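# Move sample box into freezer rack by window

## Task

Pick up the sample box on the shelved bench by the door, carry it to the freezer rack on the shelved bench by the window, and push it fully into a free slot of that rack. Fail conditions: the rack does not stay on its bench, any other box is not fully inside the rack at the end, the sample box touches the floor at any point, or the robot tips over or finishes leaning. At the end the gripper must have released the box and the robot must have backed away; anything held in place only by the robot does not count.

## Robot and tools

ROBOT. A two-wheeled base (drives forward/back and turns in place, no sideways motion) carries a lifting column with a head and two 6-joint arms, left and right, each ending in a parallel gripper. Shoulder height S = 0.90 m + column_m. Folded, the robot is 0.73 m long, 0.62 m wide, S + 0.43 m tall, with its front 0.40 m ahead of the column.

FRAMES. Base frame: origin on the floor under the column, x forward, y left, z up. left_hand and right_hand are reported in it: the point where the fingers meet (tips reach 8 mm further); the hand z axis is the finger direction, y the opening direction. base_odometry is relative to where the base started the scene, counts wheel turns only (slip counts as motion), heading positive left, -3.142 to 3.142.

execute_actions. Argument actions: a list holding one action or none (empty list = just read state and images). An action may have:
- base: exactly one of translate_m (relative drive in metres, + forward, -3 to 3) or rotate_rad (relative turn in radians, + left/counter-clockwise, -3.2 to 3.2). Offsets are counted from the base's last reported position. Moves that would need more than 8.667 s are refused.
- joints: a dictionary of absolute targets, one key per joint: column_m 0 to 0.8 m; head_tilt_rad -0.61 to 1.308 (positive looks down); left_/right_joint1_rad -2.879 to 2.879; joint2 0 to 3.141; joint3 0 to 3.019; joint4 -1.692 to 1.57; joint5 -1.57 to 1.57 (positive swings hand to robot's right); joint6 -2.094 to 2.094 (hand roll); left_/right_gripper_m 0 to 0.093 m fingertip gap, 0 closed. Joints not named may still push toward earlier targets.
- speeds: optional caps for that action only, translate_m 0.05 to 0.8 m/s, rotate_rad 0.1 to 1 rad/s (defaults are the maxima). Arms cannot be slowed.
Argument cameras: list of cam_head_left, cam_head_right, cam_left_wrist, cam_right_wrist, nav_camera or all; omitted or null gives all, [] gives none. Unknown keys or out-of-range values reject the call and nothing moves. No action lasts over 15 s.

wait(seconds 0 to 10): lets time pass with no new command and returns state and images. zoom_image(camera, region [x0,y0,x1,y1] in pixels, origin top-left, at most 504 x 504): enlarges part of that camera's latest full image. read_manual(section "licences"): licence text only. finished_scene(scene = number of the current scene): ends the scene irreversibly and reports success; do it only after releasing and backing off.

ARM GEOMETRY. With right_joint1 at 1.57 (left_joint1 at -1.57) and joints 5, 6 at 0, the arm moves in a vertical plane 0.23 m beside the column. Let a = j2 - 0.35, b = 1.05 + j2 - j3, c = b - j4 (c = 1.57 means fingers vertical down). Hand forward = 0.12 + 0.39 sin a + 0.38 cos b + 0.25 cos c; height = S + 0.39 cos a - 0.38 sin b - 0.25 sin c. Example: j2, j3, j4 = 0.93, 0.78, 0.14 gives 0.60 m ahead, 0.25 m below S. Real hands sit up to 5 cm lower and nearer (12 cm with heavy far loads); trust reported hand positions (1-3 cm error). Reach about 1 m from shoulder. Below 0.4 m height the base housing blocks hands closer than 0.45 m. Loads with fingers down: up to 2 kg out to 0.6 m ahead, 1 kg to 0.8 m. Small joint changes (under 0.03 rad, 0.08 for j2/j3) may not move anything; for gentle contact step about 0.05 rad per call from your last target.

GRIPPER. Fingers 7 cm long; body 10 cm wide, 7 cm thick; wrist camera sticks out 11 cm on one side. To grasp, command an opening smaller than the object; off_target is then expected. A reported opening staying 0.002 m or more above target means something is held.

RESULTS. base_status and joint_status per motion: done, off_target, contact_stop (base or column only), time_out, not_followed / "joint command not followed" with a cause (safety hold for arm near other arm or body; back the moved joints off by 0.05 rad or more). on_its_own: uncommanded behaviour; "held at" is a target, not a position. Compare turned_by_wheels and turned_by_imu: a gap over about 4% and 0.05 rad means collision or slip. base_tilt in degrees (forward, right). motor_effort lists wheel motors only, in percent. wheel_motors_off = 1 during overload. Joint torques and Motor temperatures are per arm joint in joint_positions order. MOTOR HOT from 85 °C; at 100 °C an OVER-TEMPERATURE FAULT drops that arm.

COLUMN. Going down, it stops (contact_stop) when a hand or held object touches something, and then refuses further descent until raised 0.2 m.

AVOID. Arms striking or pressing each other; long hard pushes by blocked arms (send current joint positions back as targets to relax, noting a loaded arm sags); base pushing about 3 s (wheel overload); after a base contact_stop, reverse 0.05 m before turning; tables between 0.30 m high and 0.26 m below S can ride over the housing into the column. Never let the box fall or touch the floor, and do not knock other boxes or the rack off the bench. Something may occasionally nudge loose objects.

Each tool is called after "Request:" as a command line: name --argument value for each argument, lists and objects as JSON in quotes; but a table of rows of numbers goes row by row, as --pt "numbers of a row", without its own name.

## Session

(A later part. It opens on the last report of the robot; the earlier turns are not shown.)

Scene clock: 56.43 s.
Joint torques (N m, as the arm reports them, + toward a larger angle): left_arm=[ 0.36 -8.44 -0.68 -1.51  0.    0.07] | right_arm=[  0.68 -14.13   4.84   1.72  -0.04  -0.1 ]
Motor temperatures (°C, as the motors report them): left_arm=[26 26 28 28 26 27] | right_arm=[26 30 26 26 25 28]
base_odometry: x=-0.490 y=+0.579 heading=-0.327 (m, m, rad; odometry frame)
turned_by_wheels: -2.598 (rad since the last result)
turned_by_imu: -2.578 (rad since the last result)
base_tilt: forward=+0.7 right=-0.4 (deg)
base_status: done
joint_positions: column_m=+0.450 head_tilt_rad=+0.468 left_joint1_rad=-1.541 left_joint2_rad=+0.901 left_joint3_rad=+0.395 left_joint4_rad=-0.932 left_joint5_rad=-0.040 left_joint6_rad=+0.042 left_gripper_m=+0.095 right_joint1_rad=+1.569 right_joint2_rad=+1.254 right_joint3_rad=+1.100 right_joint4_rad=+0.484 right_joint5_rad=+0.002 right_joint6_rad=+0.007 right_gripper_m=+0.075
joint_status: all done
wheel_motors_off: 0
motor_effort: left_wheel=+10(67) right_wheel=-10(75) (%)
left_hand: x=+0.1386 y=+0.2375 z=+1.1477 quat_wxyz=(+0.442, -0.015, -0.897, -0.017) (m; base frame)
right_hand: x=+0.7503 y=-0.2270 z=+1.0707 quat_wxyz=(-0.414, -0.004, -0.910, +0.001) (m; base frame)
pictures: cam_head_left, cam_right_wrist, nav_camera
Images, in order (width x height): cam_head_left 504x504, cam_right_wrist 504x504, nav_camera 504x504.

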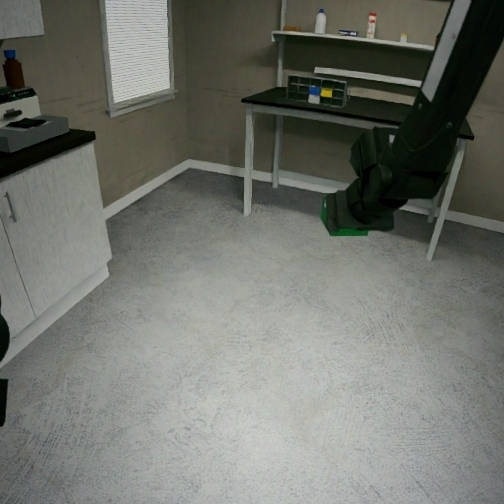

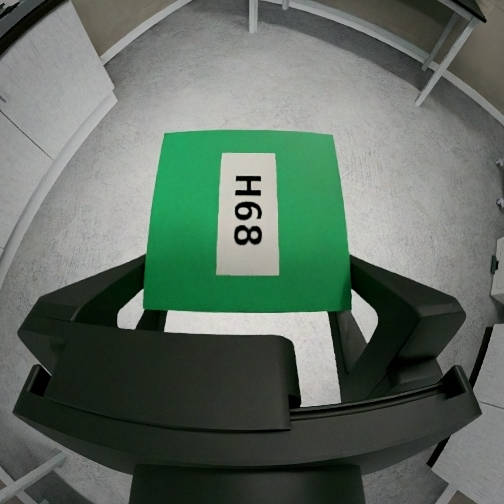

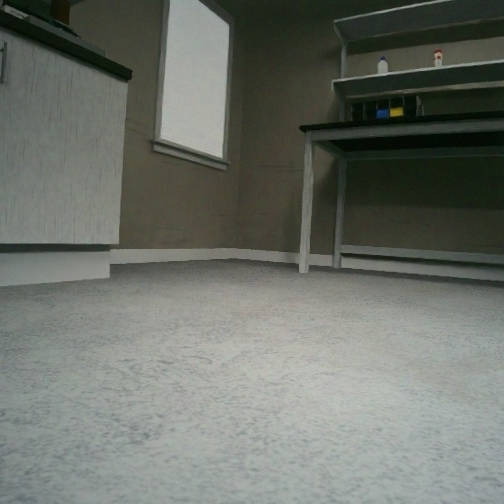

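Request:
execute_actions --actions '[{"base": {"translate_m": 1.95}, "speeds": {"translate_m": 0.6}}]' --cameras '["cam_head_left", "nav_camera"]'

Request:
execute_actions --actions '[{"base": {"rotate_rad": -0.62}, "speeds": {"rotate_rad": 0.6}}]' --cameras '["cam_head_left", "cam_head_right", "cam_right_wrist", "nav_camera"]'

Scene clock: 62.77 s.
Joint torques (N m, as the arm reports them, + toward a larger angle): left_arm=[ 0.32 -8.58 -0.7  -1.53 -0.01  0.07] | right_arm=[  0.71 -14.12   4.69   1.74  -0.04  -0.11]
Motor temperatures (°C, as the motors report them): left_arm=[26 26 28 28 26 27] | right_arm=[26 30 26 26 25 28]
base_odometry: x=+1.356 y=-0.049 heading=-0.328 (m, m, rad; odometry frame)
turned_by_wheels: -0.001 (rad since the last result)
turned_by_imu: -0.007 (rad since the last result)
base_tilt: forward=+0.7 right=-0.4 (deg)
base_status: done
joint_positions: column_m=+0.450 head_tilt_rad=+0.468 left_joint1_rad=-1.541 left_joint2_rad=+0.901 left_joint3_rad=+0.396 left_joint4_rad=-0.932 left_joint5_rad=-0.040 left_joint6_rad=+0.042 left_gripper_m=+0.095 right_joint1_rad=+1.569 right_joint2_rad=+1.254 right_joint3_rad=+1.099 right_joint4_rad=+0.484 right_joint5_rad=+0.002 right_joint6_rad=+0.007 right_gripper_m=+0.075
joint_status: not commanded
wheel_motors_off: 0
motor_effort: left_wheel=-2(71) right_wheel=+3(70) (%)
left_hand: x=+0.1390 y=+0.2376 z=+1.1475 quat_wxyz=(+0.442, -0.015, -0.897, -0.017) (m; base frame)
right_hand: x=+0.7501 y=-0.2270 z=+1.0706 quat_wxyz=(-0.414, -0.004, -0.910, +0.001) (m; base frame)
pictures: cam_head_left, nav_camera
Images, in order (width x height): cam_head_left 504x504, nav_camera 504x504.

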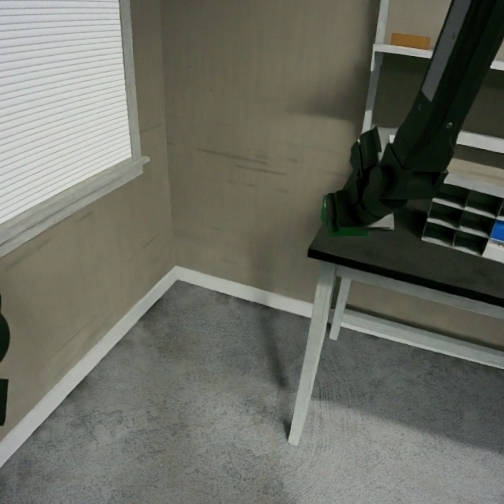

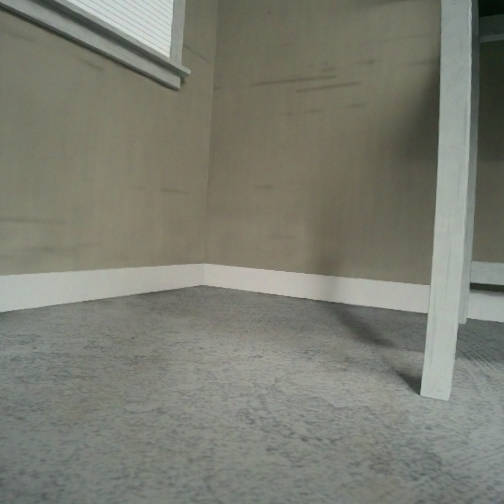

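Scene clock: 65.00 s.
Joint torques (N m, as the arm reports them, + toward a larger angle): left_arm=[ 0.16 -8.63 -0.86 -1.47 -0.01  0.07] | right_arm=[  0.74 -13.89   4.68   1.76  -0.04  -0.11]
Motor temperatures (°C, as the motors report them): left_arm=[26 26 28 28 26 27] | right_arm=[26 30 26 26 25 28]
base_odometry: x=+1.356 y=-0.049 heading=-0.947 (m, m, rad; odometry frame)
turned_by_wheels: -0.619 (rad since the last result)
turned_by_imu: -0.611 (rad since the last result)
base_tilt: forward=+0.6 right=-0.3 (deg)
base_status: done
joint_positions: column_m=+0.450 head_tilt_rad=+0.468 left_joint1_rad=-1.541 left_joint2_rad=+0.901 left_joint3_rad=+0.396 left_joint4_rad=-0.932 left_joint5_rad=-0.040 left_joint6_rad=+0.042 left_gripper_m=+0.095 right_joint1_rad=+1.569 right_joint2_rad=+1.254 right_joint3_rad=+1.099 right_joint4_rad=+0.484 right_joint5_rad=+0.002 right_joint6_rad=+0.007 right_gripper_m=+0.075
joint_status: not commanded
wheel_motors_off: 0
motor_effort: left_wheel=+10(59) right_wheel=-10(73) (%)
left_hand: x=+0.1390 y=+0.2376 z=+1.1475 quat_wxyz=(+0.442, -0.015, -0.897, -0.017) (m; base frame)
right_hand: x=+0.7501 y=-0.2270 z=+1.0706 quat_wxyz=(-0.414, -0.004, -0.910, +0.001) (m; base frame)
pictures: cam_head_left, cam_head_right, cam_right_wrist, nav_camera
Images, in order (width x height): cam_head_left 504x504, cam_head_right 504x504, cam_right_wrist 504x504, nav_camera 504x504.

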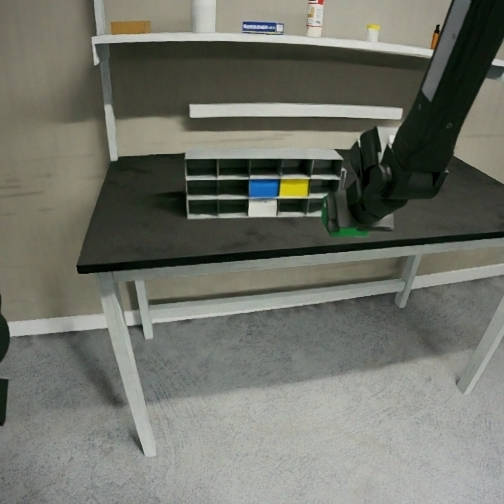

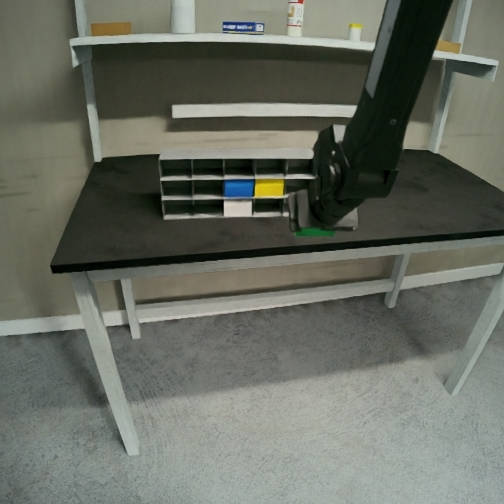

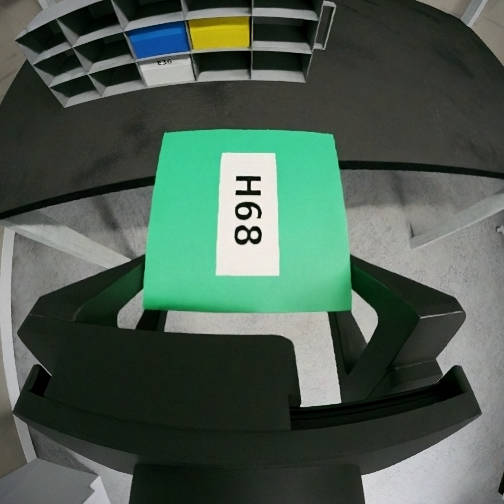

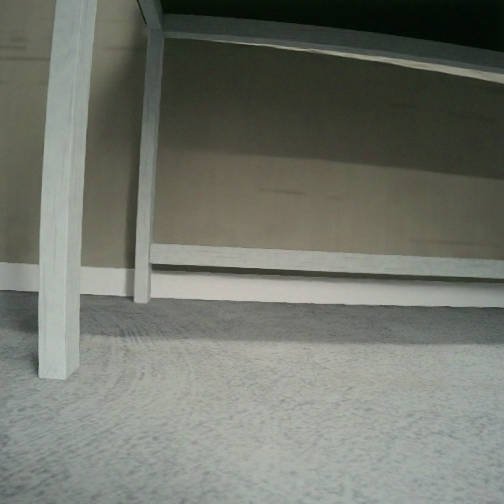

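Request:
zoom_image --camera "cam_right_wrist" --region '[0, 0, 360, 140]'

Request:
zoom_image --camera "cam_head_left" --region '[170, 135, 370, 245]'

Region (0, 0, 360, 140) of cam_right_wrist's 504x504 image, scaled by 1.400, with more detail than that image has.

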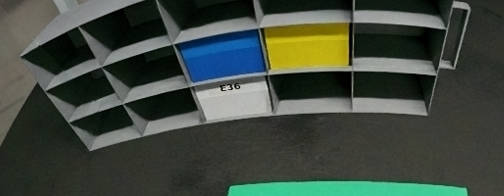

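Region (170, 135, 370, 245) of cam_head_left's 504x504 image, scaled by 2.520, with more detail than that image has; it fills the top 277 rows of this view, and the rest is white.

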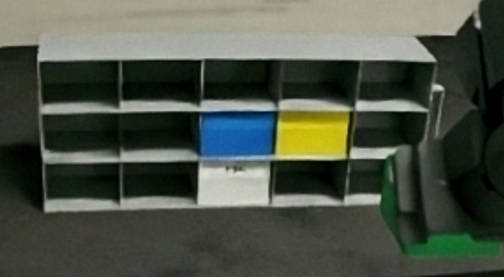

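Request:
execute_actions --actions '[{"joints": {"right_joint1_rad": 1.66, "right_joint5_rad": 0.095, "right_joint6_rad": -0.04, "column_m": 0.44, "head_tilt_rad": 0.5}, "base": {"translate_m": 0.19}, "speeds": {"translate_m": 0.2}}]' --cameras '["cam_head_left", "cam_head_right", "cam_right_wrist"]'

Scene clock: 72.30 s.
Joint torques (N m, as the arm reports them, + toward a larger angle): left_arm=[ 0.23 -8.97 -0.91 -1.54 -0.01  0.06] | right_arm=[  1.2  -14.05   4.89   1.74   0.16  -0.11]
Motor temperatures (°C, as the motors report them): left_arm=[26 26 28 28 26 27] | right_arm=[26 30 27 26 25 28]
base_odometry: x=+1.467 y=-0.203 heading=-0.948 (m, m, rad; odometry frame)
turned_by_wheels: -0.002 (rad since the last result)
turned_by_imu: -0.004 (rad since the last result)
base_tilt: forward=+0.6 right=-0.4 (deg)
base_status: done
joint_positions: column_m=+0.440 head_tilt_rad=+0.505 left_joint1_rad=-1.541 left_joint2_rad=+0.901 left_joint3_rad=+0.396 left_joint4_rad=-0.932 left_joint5_rad=-0.040 left_joint6_rad=+0.042 left_gripper_m=+0.095 right_joint1_rad=+1.665 right_joint2_rad=+1.254 right_joint3_rad=+1.098 right_joint4_rad=+0.484 right_joint5_rad=+0.091 right_joint6_rad=-0.033 right_gripper_m=+0.075
joint_status: all done
wheel_motors_off: 0
motor_effort: left_wheel=-2(71) right_wheel=+4(65) (%)
left_hand: x=+0.1392 y=+0.2376 z=+1.1376 quat_wxyz=(+0.441, -0.015, -0.897, -0.017) (m; base frame)
right_hand: x=+0.7484 y=-0.1865 z=+1.0617 quat_wxyz=(-0.412, +0.001, -0.911, +0.001) (m; base frame)
pictures: cam_head_left, cam_head_right, cam_right_wrist
Images, in order (width x height): cam_head_left 504x504, cam_head_right 504x504, cam_right_wrist 504x504.

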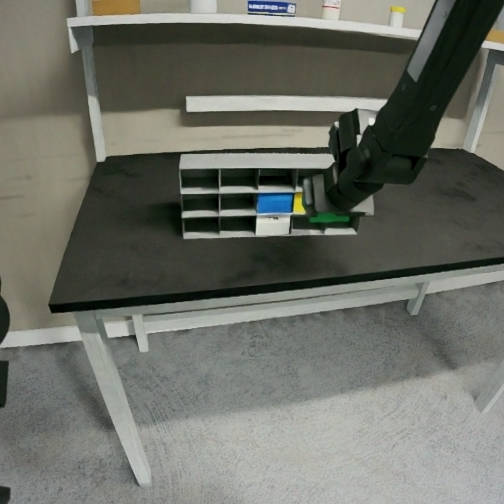

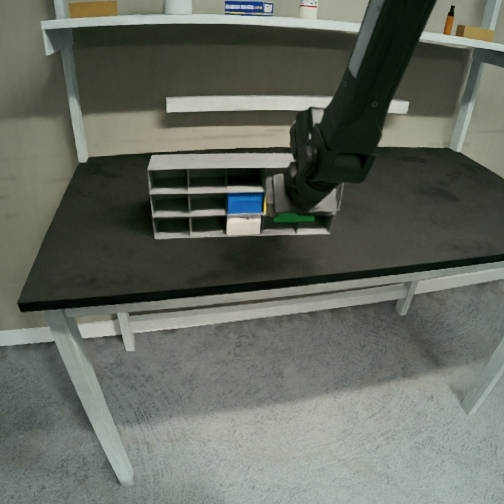

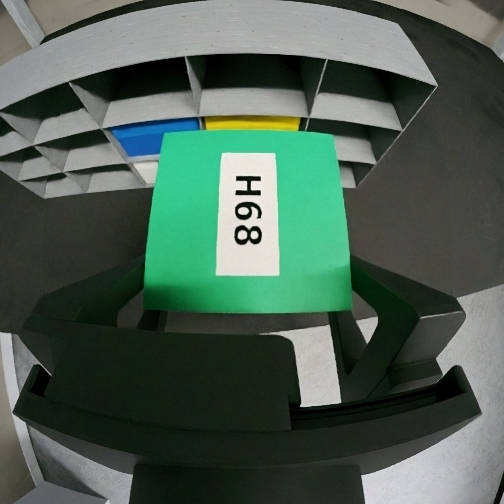

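Request:
zoom_image --camera "cam_right_wrist" --region '[150, 0, 360, 160]'

Region (150, 0, 360, 160) of cam_right_wrist's 504x504 image, scaled by 2.400, with more detail than that image has; it fills the top 384 rows of this view, and the rest is white.

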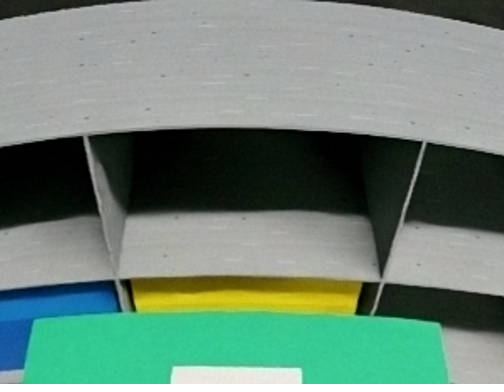

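Request:
execute_actions --actions '[{"joints": {"column_m": 0.433}, "base": {"translate_m": 0.045}, "speeds": {"translate_m": 0.08}}]' --cameras '["cam_right_wrist"]'

Request:
zoom_image --camera "cam_right_wrist" --region '[130, 40, 370, 200]'

Scene clock: 77.60 s.
Joint torques (N m, as the arm reports them, + toward a larger angle): left_arm=[ 0.21 -8.52 -0.65 -1.55  0.    0.06] | right_arm=[  0.94 -14.4    4.76   1.74   0.17  -0.11]
Motor temperatures (°C, as the motors report them): left_arm=[26 26 28 28 26 27] | right_arm=[26 30 27 26 25 28]
base_odometry: x=+1.494 y=-0.240 heading=-0.950 (m, m, rad; odometry frame)
turned_by_wheels: -0.001 (rad since the last result)
turned_by_imu: -0.002 (rad since the last result)
base_tilt: forward=+0.6 right=-0.3 (deg)
base_status: done
joint_positions: column_m=+0.433 head_tilt_rad=+0.505 left_joint1_rad=-1.541 left_joint2_rad=+0.901 left_joint3_rad=+0.396 left_joint4_rad=-0.932 left_joint5_rad=-0.040 left_joint6_rad=+0.042 left_gripper_m=+0.095 right_joint1_rad=+1.665 right_joint2_rad=+1.254 right_joint3_rad=+1.098 right_joint4_rad=+0.484 right_joint5_rad=+0.091 right_joint6_rad=-0.033 right_gripper_m=+0.075
joint_status: all done
wheel_motors_off: 0
motor_effort: left_wheel=-1(45) right_wheel=+1(35) (%)
left_hand: x=+0.1393 y=+0.2376 z=+1.1306 quat_wxyz=(+0.441, -0.015, -0.897, -0.017) (m; base frame)
right_hand: x=+0.7482 y=-0.1865 z=+1.0546 quat_wxyz=(-0.412, +0.001, -0.911, +0.001) (m; base frame)
pictures: cam_right_wrist
Images, in order (width x height): cam_right_wrist 504x504.

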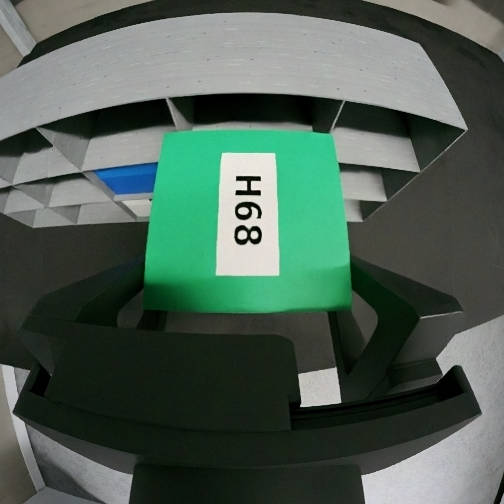

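Region (130, 40, 370, 200) of cam_right_wrist's 504x504 image, scaled by 2.100, with more detail than that image has.

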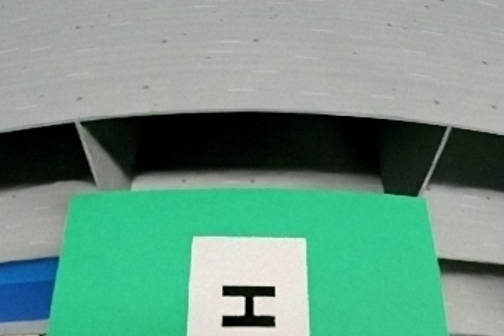

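Request:
execute_actions --actions '[{"joints": {"column_m": 0.4365}, "base": {"rotate_rad": -0.005}, "speeds": {"rotate_rad": 0.1}}]' --cameras '["cam_right_wrist"]'

Request:
zoom_image --camera "cam_right_wrist" --region '[130, 40, 370, 200]'

Scene clock: 82.10 s.
Joint torques (N m, as the arm reports them, + toward a larger angle): left_arm=[ 0.38 -8.52 -0.81 -1.46  0.    0.08] | right_arm=[  1.22 -14.01   4.79   1.72   0.16  -0.11]
Motor temperatures (°C, as the motors report them): left_arm=[26 26 28 28 26 27] | right_arm=[26 30 27 26 25 28]
base_odometry: x=+1.494 y=-0.240 heading=-0.952 (m, m, rad; odometry frame)
turned_by_wheels: -0.002 (rad since the last result)
turned_by_imu: -0.003 (rad since the last result)
base_tilt: forward=+0.7 right=-0.4 (deg)
base_status: done
joint_positions: column_m=+0.436 head_tilt_rad=+0.505 left_joint1_rad=-1.541 left_joint2_rad=+0.901 left_joint3_rad=+0.396 left_joint4_rad=-0.932 left_joint5_rad=-0.040 left_joint6_rad=+0.042 left_gripper_m=+0.095 right_joint1_rad=+1.663 right_joint2_rad=+1.254 right_joint3_rad=+1.098 right_joint4_rad=+0.484 right_joint5_rad=+0.092 right_joint6_rad=-0.033 right_gripper_m=+0.075
joint_status: all done
wheel_motors_off: 0
motor_effort: left_wheel=+1(46) right_wheel=+0(41) (%)
left_hand: x=+0.1393 y=+0.2376 z=+1.1339 quat_wxyz=(+0.441, -0.015, -0.897, -0.017) (m; base frame)
right_hand: x=+0.7483 y=-0.1877 z=+1.0579 quat_wxyz=(-0.412, +0.000, -0.911, +0.002) (m; base frame)
pictures: cam_right_wrist
Images, in order (width x height): cam_right_wrist 504x504.

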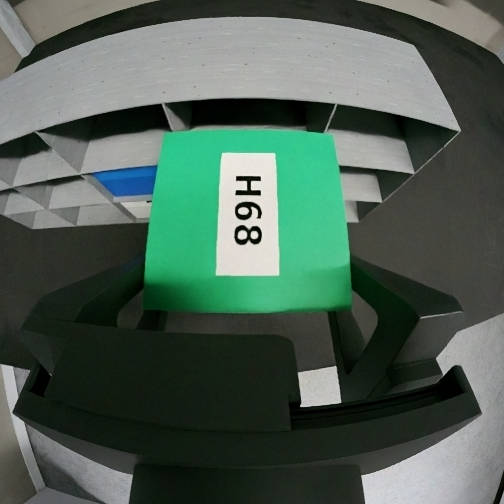

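Region (130, 40, 370, 200) of cam_right_wrist's 504x504 image, scaled by 2.100, with more detail than that image has.

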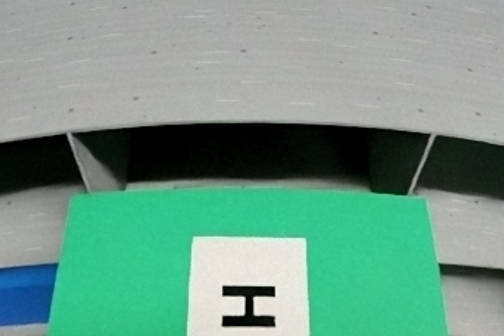

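Request:
execute_actions --actions '[{"base": {"translate_m": 0.012}, "speeds": {"translate_m": 0.05}}]' --cameras '["cam_right_wrist"]'

Request:
zoom_image --camera "cam_right_wrist" --region '[130, 40, 370, 200]'

Scene clock: 83.57 s.
Joint torques (N m, as the arm reports them, + toward a larger angle): left_arm=[ 0.45 -8.15 -0.83 -1.51 -0.02  0.08] | right_arm=[  1.18 -14.16   5.     1.74   0.15  -0.11]
Motor temperatures (°C, as the motors report them): left_arm=[26 26 28 28 26 27] | right_arm=[26 30 27 26 25 28]
base_odometry: x=+1.501 y=-0.249 heading=-0.952 (m, m, rad; odometry frame)
turned_by_wheels: +0.000 (rad since the last result)
turned_by_imu: -0.001 (rad since the last result)
base_tilt: forward=+0.7 right=-0.3 (deg)
base_status: done
joint_positions: column_m=+0.436 head_tilt_rad=+0.505 left_joint1_rad=-1.541 left_joint2_rad=+0.901 left_joint3_rad=+0.396 left_joint4_rad=-0.932 left_joint5_rad=-0.040 left_joint6_rad=+0.042 left_gripper_m=+0.095 right_joint1_rad=+1.663 right_joint2_rad=+1.254 right_joint3_rad=+1.097 right_joint4_rad=+0.484 right_joint5_rad=+0.092 right_joint6_rad=-0.033 right_gripper_m=+0.075
joint_status: not commanded
wheel_motors_off: 0
motor_effort: left_wheel=-1(36) right_wheel=+3(31) (%)
left_hand: x=+0.1391 y=+0.2376 z=+1.1340 quat_wxyz=(+0.441, -0.015, -0.897, -0.017) (m; base frame)
right_hand: x=+0.7479 y=-0.1877 z=+1.0577 quat_wxyz=(-0.412, +0.000, -0.911, +0.002) (m; base frame)
pictures: cam_right_wrist
Images, in order (width x height): cam_right_wrist 504x504.

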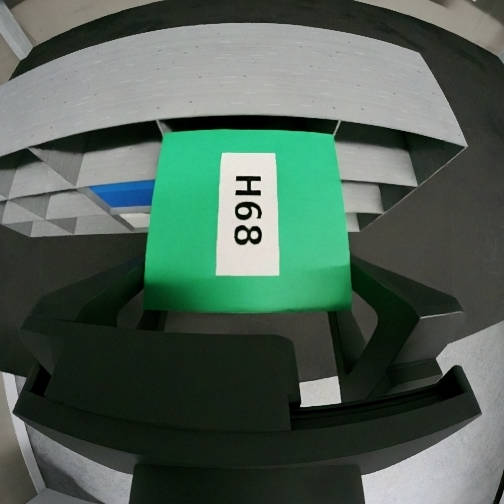

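Region (130, 40, 370, 200) of cam_right_wrist's 504x504 image, scaled by 2.100, with more detail than that image has.

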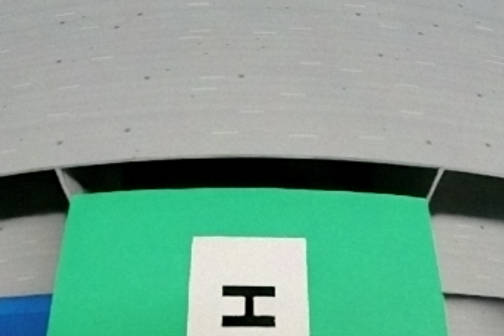

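Request:
execute_actions --actions '[{"joints": {"column_m": 0.4378}}]' --cameras '[]'

Request:
execute_actions --actions '[{"base": {"translate_m": 0.014}, "speeds": {"translate_m": 0.05}}]' --cameras '["cam_right_wrist", "cam_head_left"]'

Scene clock: 85.23 s.
Joint torques (N m, as the arm reports them, + toward a larger angle): left_arm=[ 0.28 -8.56 -0.65 -1.54 -0.01  0.07] | right_arm=[  1.27 -14.34   4.86   1.68   0.15  -0.11]
Motor temperatures (°C, as the motors report them): left_arm=[26 26 28 28 26 27] | right_arm=[26 31 27 26 25 28]
base_odometry: x=+1.501 y=-0.249 heading=-0.952 (m, m, rad; odometry frame)
turned_by_wheels: +0.000 (rad since the last result)
turned_by_imu: +0.000 (rad since the last result)
base_tilt: forward=+0.6 right=-0.4 (deg)
base_status: not commanded
joint_positions: column_m=+0.438 head_tilt_rad=+0.505 left_joint1_rad=-1.541 left_joint2_rad=+0.901 left_joint3_rad=+0.396 left_joint4_rad=-0.932 left_joint5_rad=-0.040 left_joint6_rad=+0.042 left_gripper_m=+0.095 right_joint1_rad=+1.663 right_joint2_rad=+1.254 right_joint3_rad=+1.097 right_joint4_rad=+0.484 right_joint5_rad=+0.092 right_joint6_rad=-0.033 right_gripper_m=+0.075
joint_status: all done
wheel_motors_off: 0
motor_effort: left_wheel=+0(1) right_wheel=+0(1) (%)
left_hand: x=+0.1391 y=+0.2376 z=+1.1353 quat_wxyz=(+0.441, -0.015, -0.897, -0.017) (m; base frame)
right_hand: x=+0.7479 y=-0.1877 z=+1.0590 quat_wxyz=(-0.412, +0.000, -0.911, +0.002) (m; base frame)
pictures: none
No camera images: the call's "cameras" was empty. Leave "cameras" out to get every camera's image.

Scene clock: 86.13 s.
Joint torques (N m, as the arm reports them, + toward a larger angle): left_arm=[ 0.4  -8.32 -0.58 -1.5  -0.01  0.07] | right_arm=[  1.16 -14.1    5.81   1.74   0.14  -0.07]
Motor temperatures (°C, as the motors report them): left_arm=[26 26 28 28 26 27] | right_arm=[26 31 27 26 25 28]
base_odometry: x=+1.509 y=-0.261 heading=-0.953 (m, m, rad; odometry frame)
turned_by_wheels: -0.001 (rad since the last result)
turned_by_imu: -0.001 (rad since the last result)
base_tilt: forward=+0.6 right=-0.3 (deg)
base_status: done
joint_positions: column_m=+0.438 head_tilt_rad=+0.505 left_joint1_rad=-1.541 left_joint2_rad=+0.901 left_joint3_rad=+0.395 left_joint4_rad=-0.932 left_joint5_rad=-0.040 left_joint6_rad=+0.042 left_gripper_m=+0.095 right_joint1_rad=+1.663 right_joint2_rad=+1.255 right_joint3_rad=+1.086 right_joint4_rad=+0.484 right_joint5_rad=+0.092 right_joint6_rad=-0.038 right_gripper_m=+0.075
joint_status: not commanded
wheel_motors_off: 0
motor_effort: left_wheel=-1(35) right_wheel=+2(34) (%)
left_hand: x=+0.1387 y=+0.2375 z=+1.1355 quat_wxyz=(+0.442, -0.015, -0.897, -0.017) (m; base frame)
right_hand: x=+0.7422 y=-0.1876 z=+1.0553 quat_wxyz=(-0.407, +0.003, -0.913, +0.003) (m; base frame)
pictures: cam_head_left, cam_right_wrist
Images, in order (width x height): cam_head_left 504x504, cam_right_wrist 504x504.

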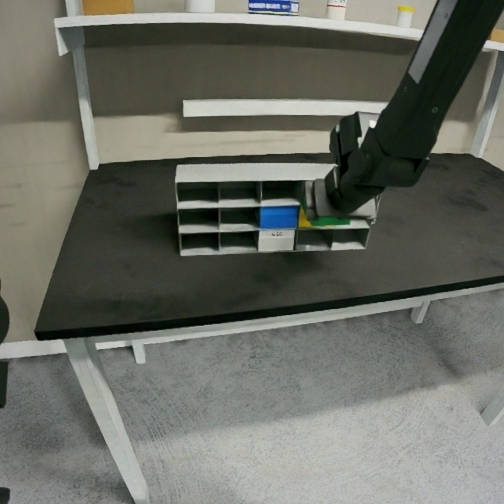

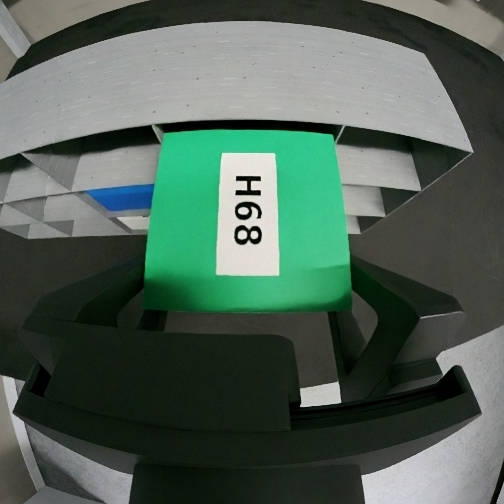

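Request:
execute_actions --actions '[{"base": {"translate_m": -0.012}, "speeds": {"translate_m": 0.05}}]' --cameras '["cam_right_wrist"]'

Request:
zoom_image --camera "cam_right_wrist" --region '[130, 40, 370, 200]'

Scene clock: 87.67 s.
Joint torques (N m, as the arm reports them, + toward a larger angle): left_arm=[ 0.34 -8.86 -0.66 -1.43 -0.01  0.07] | right_arm=[  1.18 -14.35   5.9    1.74   0.15  -0.07]
Motor temperatures (°C, as the motors report them): left_arm=[26 26 28 28 26 27] | right_arm=[26 31 27 26 25 28]
base_odometry: x=+1.502 y=-0.251 heading=-0.952 (m, m, rad; odometry frame)
turned_by_wheels: +0.001 (rad since the last result)
turned_by_imu: +0.000 (rad since the last result)
base_tilt: forward=+0.6 right=-0.4 (deg)
base_status: done
joint_positions: column_m=+0.438 head_tilt_rad=+0.505 left_joint1_rad=-1.541 left_joint2_rad=+0.901 left_joint3_rad=+0.395 left_joint4_rad=-0.932 left_joint5_rad=-0.040 left_joint6_rad=+0.042 left_gripper_m=+0.095 right_joint1_rad=+1.663 right_joint2_rad=+1.255 right_joint3_rad=+1.086 right_joint4_rad=+0.484 right_joint5_rad=+0.092 right_joint6_rad=-0.038 right_gripper_m=+0.075
joint_status: not commanded
wheel_motors_off: 0
motor_effort: left_wheel=+1(35) right_wheel=+0(28) (%)
left_hand: x=+0.1385 y=+0.2375 z=+1.1355 quat_wxyz=(+0.442, -0.015, -0.897, -0.017) (m; base frame)
right_hand: x=+0.7422 y=-0.1876 z=+1.0553 quat_wxyz=(-0.407, +0.003, -0.913, +0.003) (m; base frame)
pictures: cam_right_wrist
Images, in order (width x height): cam_right_wrist 504x504.

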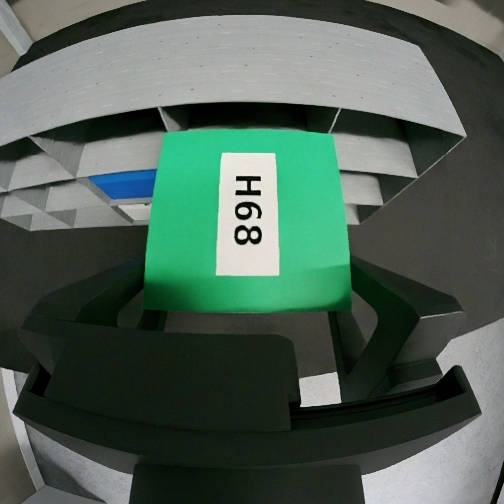

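Region (130, 40, 370, 200) of cam_right_wrist's 504x504 image, scaled by 2.100, with more detail than that image has.

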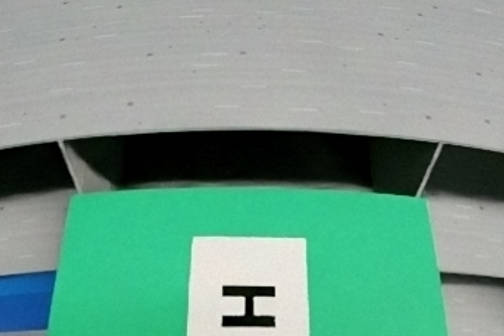

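Request:
execute_actions --actions '[{"joints": {"right_joint4_rad": 0.53}}]' --cameras '["cam_right_wrist", "cam_head_left", "cam_head_right"]'

Request:
zoom_image --camera "cam_head_left" --region '[210, 160, 330, 260]'

Request:
zoom_image --camera "cam_right_wrist" --region '[130, 40, 370, 200]'

Scene clock: 90.23 s.
Joint torques (N m, as the arm reports them, + toward a larger angle): left_arm=[ 0.29 -8.51 -0.62 -1.52  0.    0.07] | right_arm=[  1.16 -14.12   5.76   1.94   0.15  -0.07]
Motor temperatures (°C, as the motors report them): left_arm=[26 26 28 28 26 27] | right_arm=[26 31 27 26 25 28]
base_odometry: x=+1.502 y=-0.251 heading=-0.952 (m, m, rad; odometry frame)
turned_by_wheels: +0.000 (rad since the last result)
turned_by_imu: -0.001 (rad since the last result)
base_tilt: forward=+0.6 right=-0.4 (deg)
base_status: not commanded
joint_positions: column_m=+0.438 head_tilt_rad=+0.505 left_joint1_rad=-1.541 left_joint2_rad=+0.901 left_joint3_rad=+0.395 left_joint4_rad=-0.932 left_joint5_rad=-0.040 left_joint6_rad=+0.042 left_gripper_m=+0.095 right_joint1_rad=+1.663 right_joint2_rad=+1.255 right_joint3_rad=+1.086 right_joint4_rad=+0.509 right_joint5_rad=+0.092 right_joint6_rad=-0.038 right_gripper_m=+0.075
joint_status: all done
wheel_motors_off: 0
motor_effort: left_wheel=+1(1) right_wheel=-2(1) (%)
left_hand: x=+0.1385 y=+0.2375 z=+1.1355 quat_wxyz=(+0.442, -0.015, -0.897, -0.017) (m; base frame)
right_hand: x=+0.7462 y=-0.1878 z=+1.0599 quat_wxyz=(-0.418, +0.002, -0.908, +0.003) (m; base frame)
pictures: cam_head_left, cam_head_right, cam_right_wrist
Images, in order (width x height): cam_head_left 504x504, cam_head_right 504x504, cam_right_wrist 504x504.

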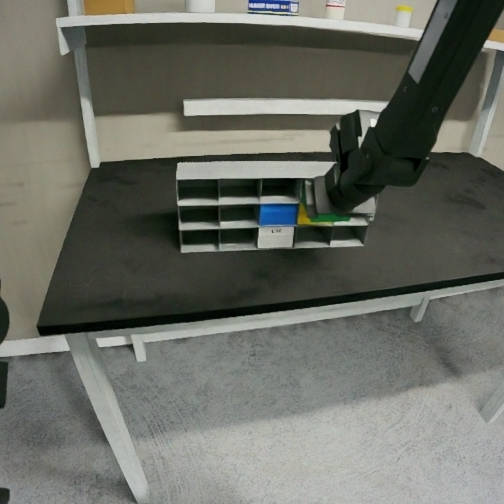

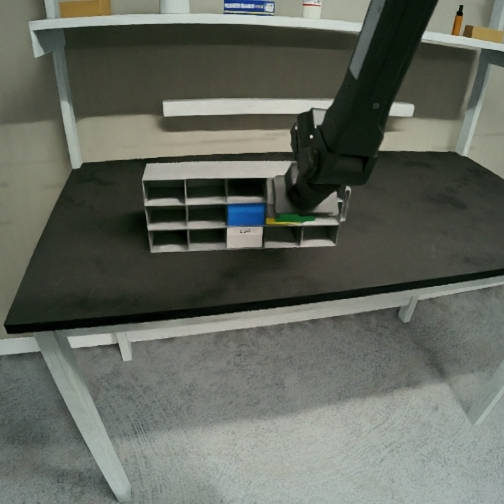

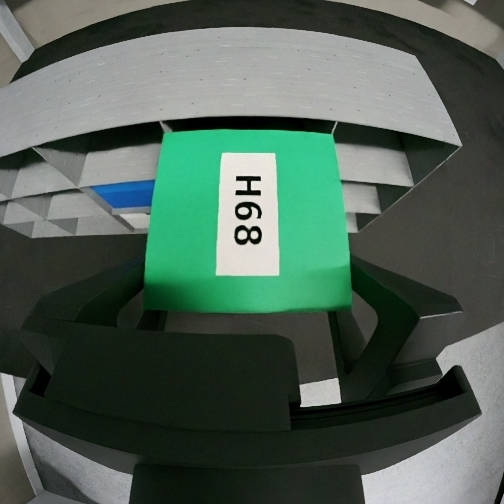

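Region (210, 160, 330, 260) of cam_head_left's 504x504 image, scaled by 4.200, with more detail than that image has.

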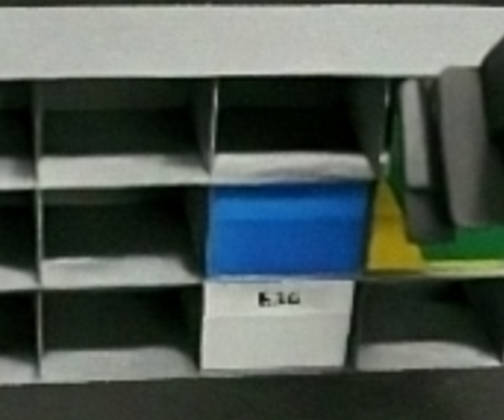

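Region (130, 40, 370, 200) of cam_right_wrist's 504x504 image, scaled by 2.100, with more detail than that image has.

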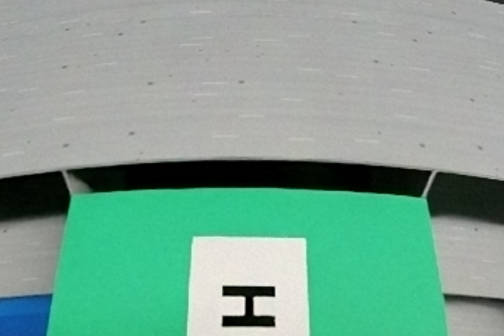

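Request:
execute_actions --actions '[{"joints": {"column_m": 0.434}}]' --cameras '["cam_right_wrist"]'

Request:
zoom_image --camera "cam_right_wrist" --region '[130, 40, 370, 200]'

Scene clock: 92.57 s.
Joint torques (N m, as the arm reports them, + toward a larger angle): left_arm=[ 0.4  -8.3  -0.57 -1.5  -0.01  0.07] | right_arm=[  1.19 -14.38   5.79   1.87   0.15  -0.06]
Motor temperatures (°C, as the motors report them): left_arm=[26 26 28 28 26 27] | right_arm=[26 31 27 26 25 28]
base_odometry: x=+1.502 y=-0.251 heading=-0.952 (m, m, rad; odometry frame)
turned_by_wheels: +0.000 (rad since the last result)
turned_by_imu: +0.000 (rad since the last result)
base_tilt: forward=+0.7 right=-0.4 (deg)
base_status: not commanded
joint_positions: column_m=+0.434 head_tilt_rad=+0.505 left_joint1_rad=-1.541 left_joint2_rad=+0.901 left_joint3_rad=+0.395 left_joint4_rad=-0.932 left_joint5_rad=-0.040 left_joint6_rad=+0.042 left_gripper_m=+0.095 right_joint1_rad=+1.663 right_joint2_rad=+1.255 right_joint3_rad=+1.086 right_joint4_rad=+0.509 right_joint5_rad=+0.092 right_joint6_rad=-0.038 right_gripper_m=+0.075
joint_status: all done
wheel_motors_off: 0
motor_effort: left_wheel=+2(1) right_wheel=-1(2) (%)
left_hand: x=+0.1385 y=+0.2375 z=+1.1319 quat_wxyz=(+0.442, -0.015, -0.897, -0.017) (m; base frame)
right_hand: x=+0.7462 y=-0.1878 z=+1.0562 quat_wxyz=(-0.418, +0.002, -0.908, +0.003) (m; base frame)
pictures: cam_right_wrist
Images, in order (width x height): cam_right_wrist 504x504.

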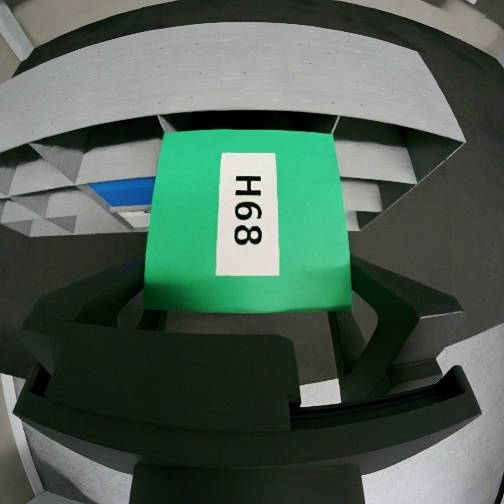

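Region (130, 40, 370, 200) of cam_right_wrist's 504x504 image, scaled by 2.100, with more detail than that image has.

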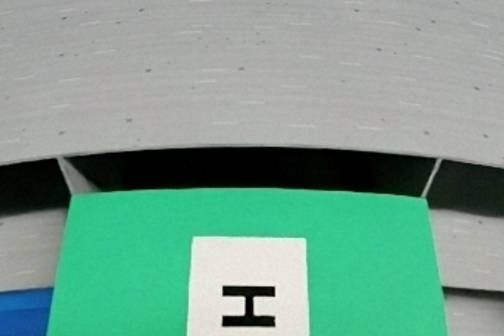

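Request:
execute_actions --actions '[{"base": {"translate_m": 0.014}, "speeds": {"translate_m": 0.05}}]' --cameras '["cam_right_wrist"]'

Scene clock: 94.13 s.
Joint torques (N m, as the arm reports them, + toward a larger angle): left_arm=[ 0.4  -8.51 -0.82 -1.58 -0.02  0.06] | right_arm=[  1.09 -14.17   6.2    1.92   0.15  -0.05]
Motor temperatures (°C, as the motors report them): left_arm=[26 26 28 28 26 27] | right_arm=[26 31 27 26 25 28]
base_odometry: x=+1.510 y=-0.262 heading=-0.953 (m, m, rad; odometry frame)
turned_by_wheels: -0.001 (rad since the last result)
turned_by_imu: -0.001 (rad since the last result)
base_tilt: forward=+0.7 right=-0.4 (deg)
base_status: done
joint_positions: column_m=+0.434 head_tilt_rad=+0.505 left_joint1_rad=-1.541 left_joint2_rad=+0.901 left_joint3_rad=+0.395 left_joint4_rad=-0.932 left_joint5_rad=-0.040 left_joint6_rad=+0.042 left_gripper_m=+0.095 right_joint1_rad=+1.663 right_joint2_rad=+1.255 right_joint3_rad=+1.082 right_joint4_rad=+0.509 right_joint5_rad=+0.092 right_joint6_rad=-0.039 right_gripper_m=+0.075
joint_status: not commanded
wheel_motors_off: 0
motor_effort: left_wheel=-1(31) right_wheel=+3(31) (%)
left_hand: x=+0.1389 y=+0.2376 z=+1.1317 quat_wxyz=(+0.442, -0.015, -0.897, -0.017) (m; base frame)
right_hand: x=+0.7440 y=-0.1878 z=+1.0549 quat_wxyz=(-0.416, +0.003, -0.909, +0.004) (m; base frame)
pictures: cam_right_wrist
Images, in order (width x height): cam_right_wrist 504x504.

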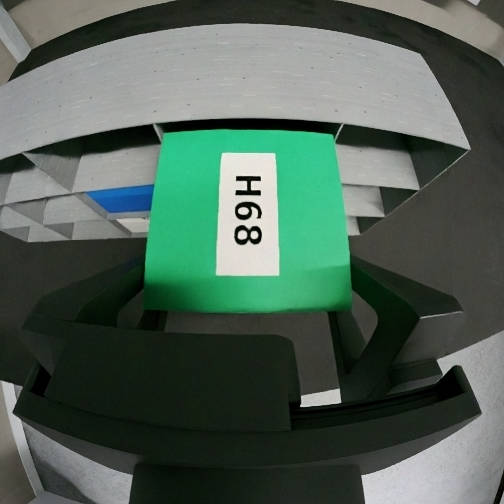

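Request:
execute_actions --actions '[{"base": {"translate_m": -0.010}, "speeds": {"translate_m": 0.05}}]' --cameras '[]'

Request:
execute_actions --actions '[{"joints": {"column_m": 0.4385, "right_joint6_rad": 0.0}}]' --cameras '["cam_right_wrist"]'

Request:
zoom_image --camera "cam_right_wrist" --region '[130, 40, 370, 200]'

Scene clock: 99.63 s.
Joint torques (N m, as the arm reports them, + toward a larger angle): left_arm=[ 0.46 -8.3  -0.59 -1.44 -0.02  0.07] | right_arm=[  1.15 -13.98   6.22   1.9    0.15  -0.05]
Motor temperatures (°C, as the motors report them): left_arm=[26 26 28 28 26 27] | right_arm=[26 31 27 26 25 28]
base_odometry: x=+1.504 y=-0.254 heading=-0.953 (m, m, rad; odometry frame)
turned_by_wheels: +0.000 (rad since the last result)
turned_by_imu: +0.000 (rad since the last result)
base_tilt: forward=+0.7 right=-0.4 (deg)
base_status: done
joint_positions: column_m=+0.434 head_tilt_rad=+0.505 left_joint1_rad=-1.541 left_joint2_rad=+0.901 left_joint3_rad=+0.395 left_joint4_rad=-0.932 left_joint5_rad=-0.040 left_joint6_rad=+0.042 left_gripper_m=+0.095 right_joint1_rad=+1.663 right_joint2_rad=+1.255 right_joint3_rad=+1.083 right_joint4_rad=+0.509 right_joint5_rad=+0.092 right_joint6_rad=-0.039 right_gripper_m=+0.075
joint_status: not commanded
wheel_motors_off: 0
motor_effort: left_wheel=+0(37) right_wheel=-2(32) (%)
left_hand: x=+0.1385 y=+0.2375 z=+1.1319 quat_wxyz=(+0.442, -0.015, -0.897, -0.017) (m; base frame)
right_hand: x=+0.7442 y=-0.1878 z=+1.0550 quat_wxyz=(-0.416, +0.003, -0.909, +0.004) (m; base frame)
pictures: none
No camera images: the call's "cameras" was empty. Leave "cameras" out to get every camera's image.

Scene clock: 100.20 s.
Joint torques (N m, as the arm reports them, + toward a larger angle): left_arm=[ 0.25 -8.43 -0.79 -1.47  0.    0.07] | right_arm=[  1.18 -13.86   6.21   1.89   0.16   0.01]
Motor temperatures (°C, as the motors report them): left_arm=[26 26 28 28 26 27] | right_arm=[26 31 27 26 25 28]
base_odometry: x=+1.504 y=-0.254 heading=-0.953 (m, m, rad; odometry frame)
turned_by_wheels: +0.000 (rad since the last result)
turned_by_imu: +0.000 (rad since the last result)
base_tilt: forward=+0.7 right=-0.4 (deg)
base_status: not commanded
joint_positions: column_m=+0.438 head_tilt_rad=+0.505 left_joint1_rad=-1.541 left_joint2_rad=+0.901 left_joint3_rad=+0.395 left_joint4_rad=-0.932 left_joint5_rad=-0.040 left_joint6_rad=+0.042 left_gripper_m=+0.095 right_joint1_rad=+1.663 right_joint2_rad=+1.255 right_joint3_rad=+1.083 right_joint4_rad=+0.509 right_joint5_rad=+0.092 right_joint6_rad=-0.006 right_gripper_m=+0.075
joint_status: all done
wheel_motors_off: 0
motor_effort: left_wheel=+1(1) right_wheel=+1(0) (%)
left_hand: x=+0.1385 y=+0.2375 z=+1.1362 quat_wxyz=(+0.442, -0.015, -0.897, -0.017) (m; base frame)
right_hand: x=+0.7442 y=-0.1878 z=+1.0594 quat_wxyz=(-0.416, -0.012, -0.909, -0.003) (m; base frame)
pictures: cam_right_wrist
Images, in order (width x height): cam_right_wrist 504x504.

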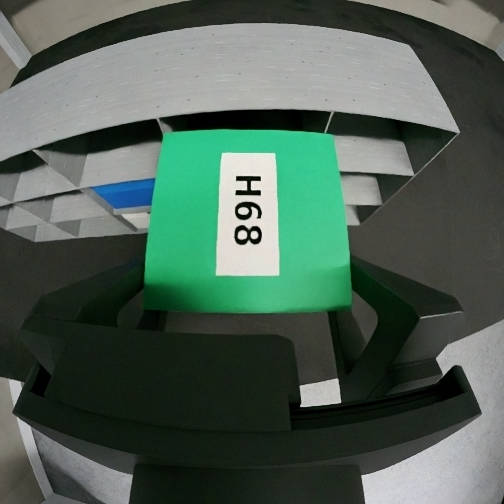

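Region (130, 40, 370, 200) of cam_right_wrist's 504x504 image, scaled by 2.100, with more detail than that image has.

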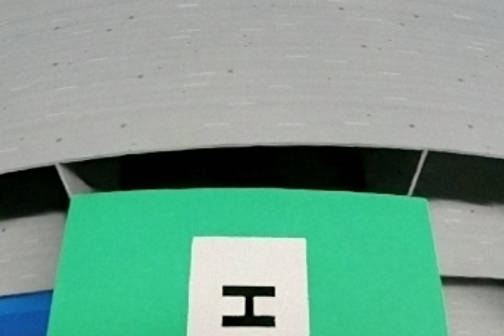

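Request:
execute_actions --actions '[{"joints": {"right_joint6_rad": -0.036}}]' --cameras '["cam_right_wrist"]'

Request:
zoom_image --camera "cam_right_wrist" --region '[130, 40, 370, 200]'

Scene clock: 101.13 s.
Joint torques (N m, as the arm reports them, + toward a larger angle): left_arm=[ 0.44 -8.33 -0.63 -1.48 -0.01  0.07] | right_arm=[  1.15 -13.85   6.21   1.9    0.15  -0.08]
Motor temperatures (°C, as the motors report them): left_arm=[26 26 28 28 26 27] | right_arm=[26 31 27 26 25 28]
base_odometry: x=+1.504 y=-0.254 heading=-0.953 (m, m, rad; odometry frame)
turned_by_wheels: +0.000 (rad since the last result)
turned_by_imu: +0.000 (rad since the last result)
base_tilt: forward=+0.7 right=-0.4 (deg)
base_status: not commanded
joint_positions: column_m=+0.438 head_tilt_rad=+0.505 left_joint1_rad=-1.541 left_joint2_rad=+0.901 left_joint3_rad=+0.395 left_joint4_rad=-0.932 left_joint5_rad=-0.040 left_joint6_rad=+0.042 left_gripper_m=+0.095 right_joint1_rad=+1.663 right_joint2_rad=+1.255 right_joint3_rad=+1.083 right_joint4_rad=+0.509 right_joint5_rad=+0.092 right_joint6_rad=-0.031 right_gripper_m=+0.075
joint_status: all done
wheel_motors_off: 0
motor_effort: left_wheel=+0(1) right_wheel=-1(1) (%)
left_hand: x=+0.1385 y=+0.2375 z=+1.1362 quat_wxyz=(+0.442, -0.015, -0.897, -0.017) (m; base frame)
right_hand: x=+0.7442 y=-0.1878 z=+1.0594 quat_wxyz=(-0.416, +0.000, -0.909, +0.002) (m; base frame)
pictures: cam_right_wrist
Images, in order (width x height): cam_right_wrist 504x504.

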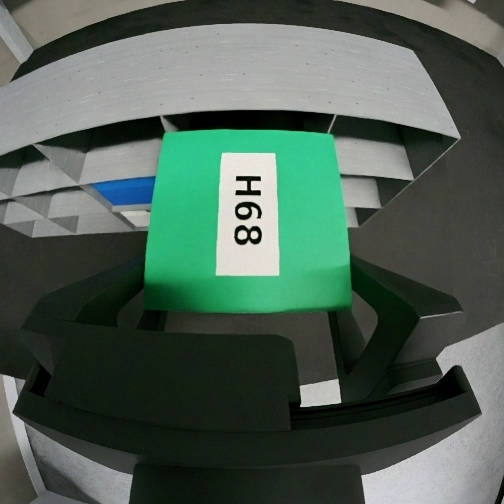

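Region (130, 40, 370, 200) of cam_right_wrist's 504x504 image, scaled by 2.100, with more detail than that image has.

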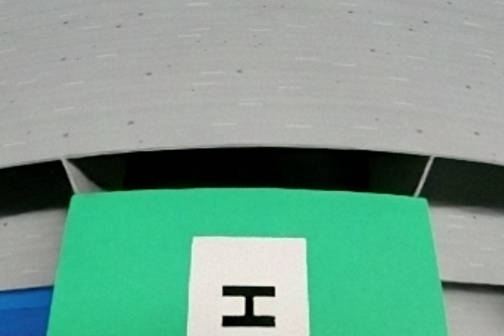

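Request:
execute_actions --actions '[{"base": {"translate_m": 0.016}, "speeds": {"translate_m": 0.05}}]' --cameras '["cam_right_wrist"]'

Scene clock: 103.03 s.
Joint torques (N m, as the arm reports them, + toward a larger angle): left_arm=[ 0.33 -8.64 -0.68 -1.4  -0.02  0.07] | right_arm=[  1.22 -14.25   6.06   1.91   0.15  -0.08]
Motor temperatures (°C, as the motors report them): left_arm=[26 26 28 28 26 27] | right_arm=[26 31 27 26 25 28]
base_odometry: x=+1.513 y=-0.267 heading=-0.953 (m, m, rad; odometry frame)
turned_by_wheels: -0.001 (rad since the last result)
turned_by_imu: -0.001 (rad since the last result)
base_tilt: forward=+0.7 right=-0.3 (deg)
base_status: done
joint_positions: column_m=+0.438 head_tilt_rad=+0.505 left_joint1_rad=-1.541 left_joint2_rad=+0.901 left_joint3_rad=+0.395 left_joint4_rad=-0.932 left_joint5_rad=-0.040 left_joint6_rad=+0.042 left_gripper_m=+0.095 right_joint1_rad=+1.663 right_joint2_rad=+1.255 right_joint3_rad=+1.083 right_joint4_rad=+0.509 right_joint5_rad=+0.092 right_joint6_rad=-0.031 right_gripper_m=+0.075
joint_status: not commanded
wheel_motors_off: 0
motor_effort: left_wheel=-1(33) right_wheel=+1(33) (%)
left_hand: x=+0.1387 y=+0.2375 z=+1.1362 quat_wxyz=(+0.442, -0.015, -0.897, -0.017) (m; base frame)
right_hand: x=+0.7442 y=-0.1878 z=+1.0594 quat_wxyz=(-0.416, +0.000, -0.909, +0.002) (m; base frame)
pictures: cam_right_wrist
Images, in order (width x height): cam_right_wrist 504x504.

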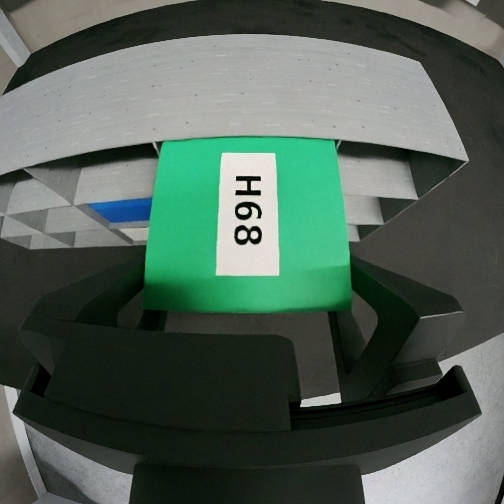

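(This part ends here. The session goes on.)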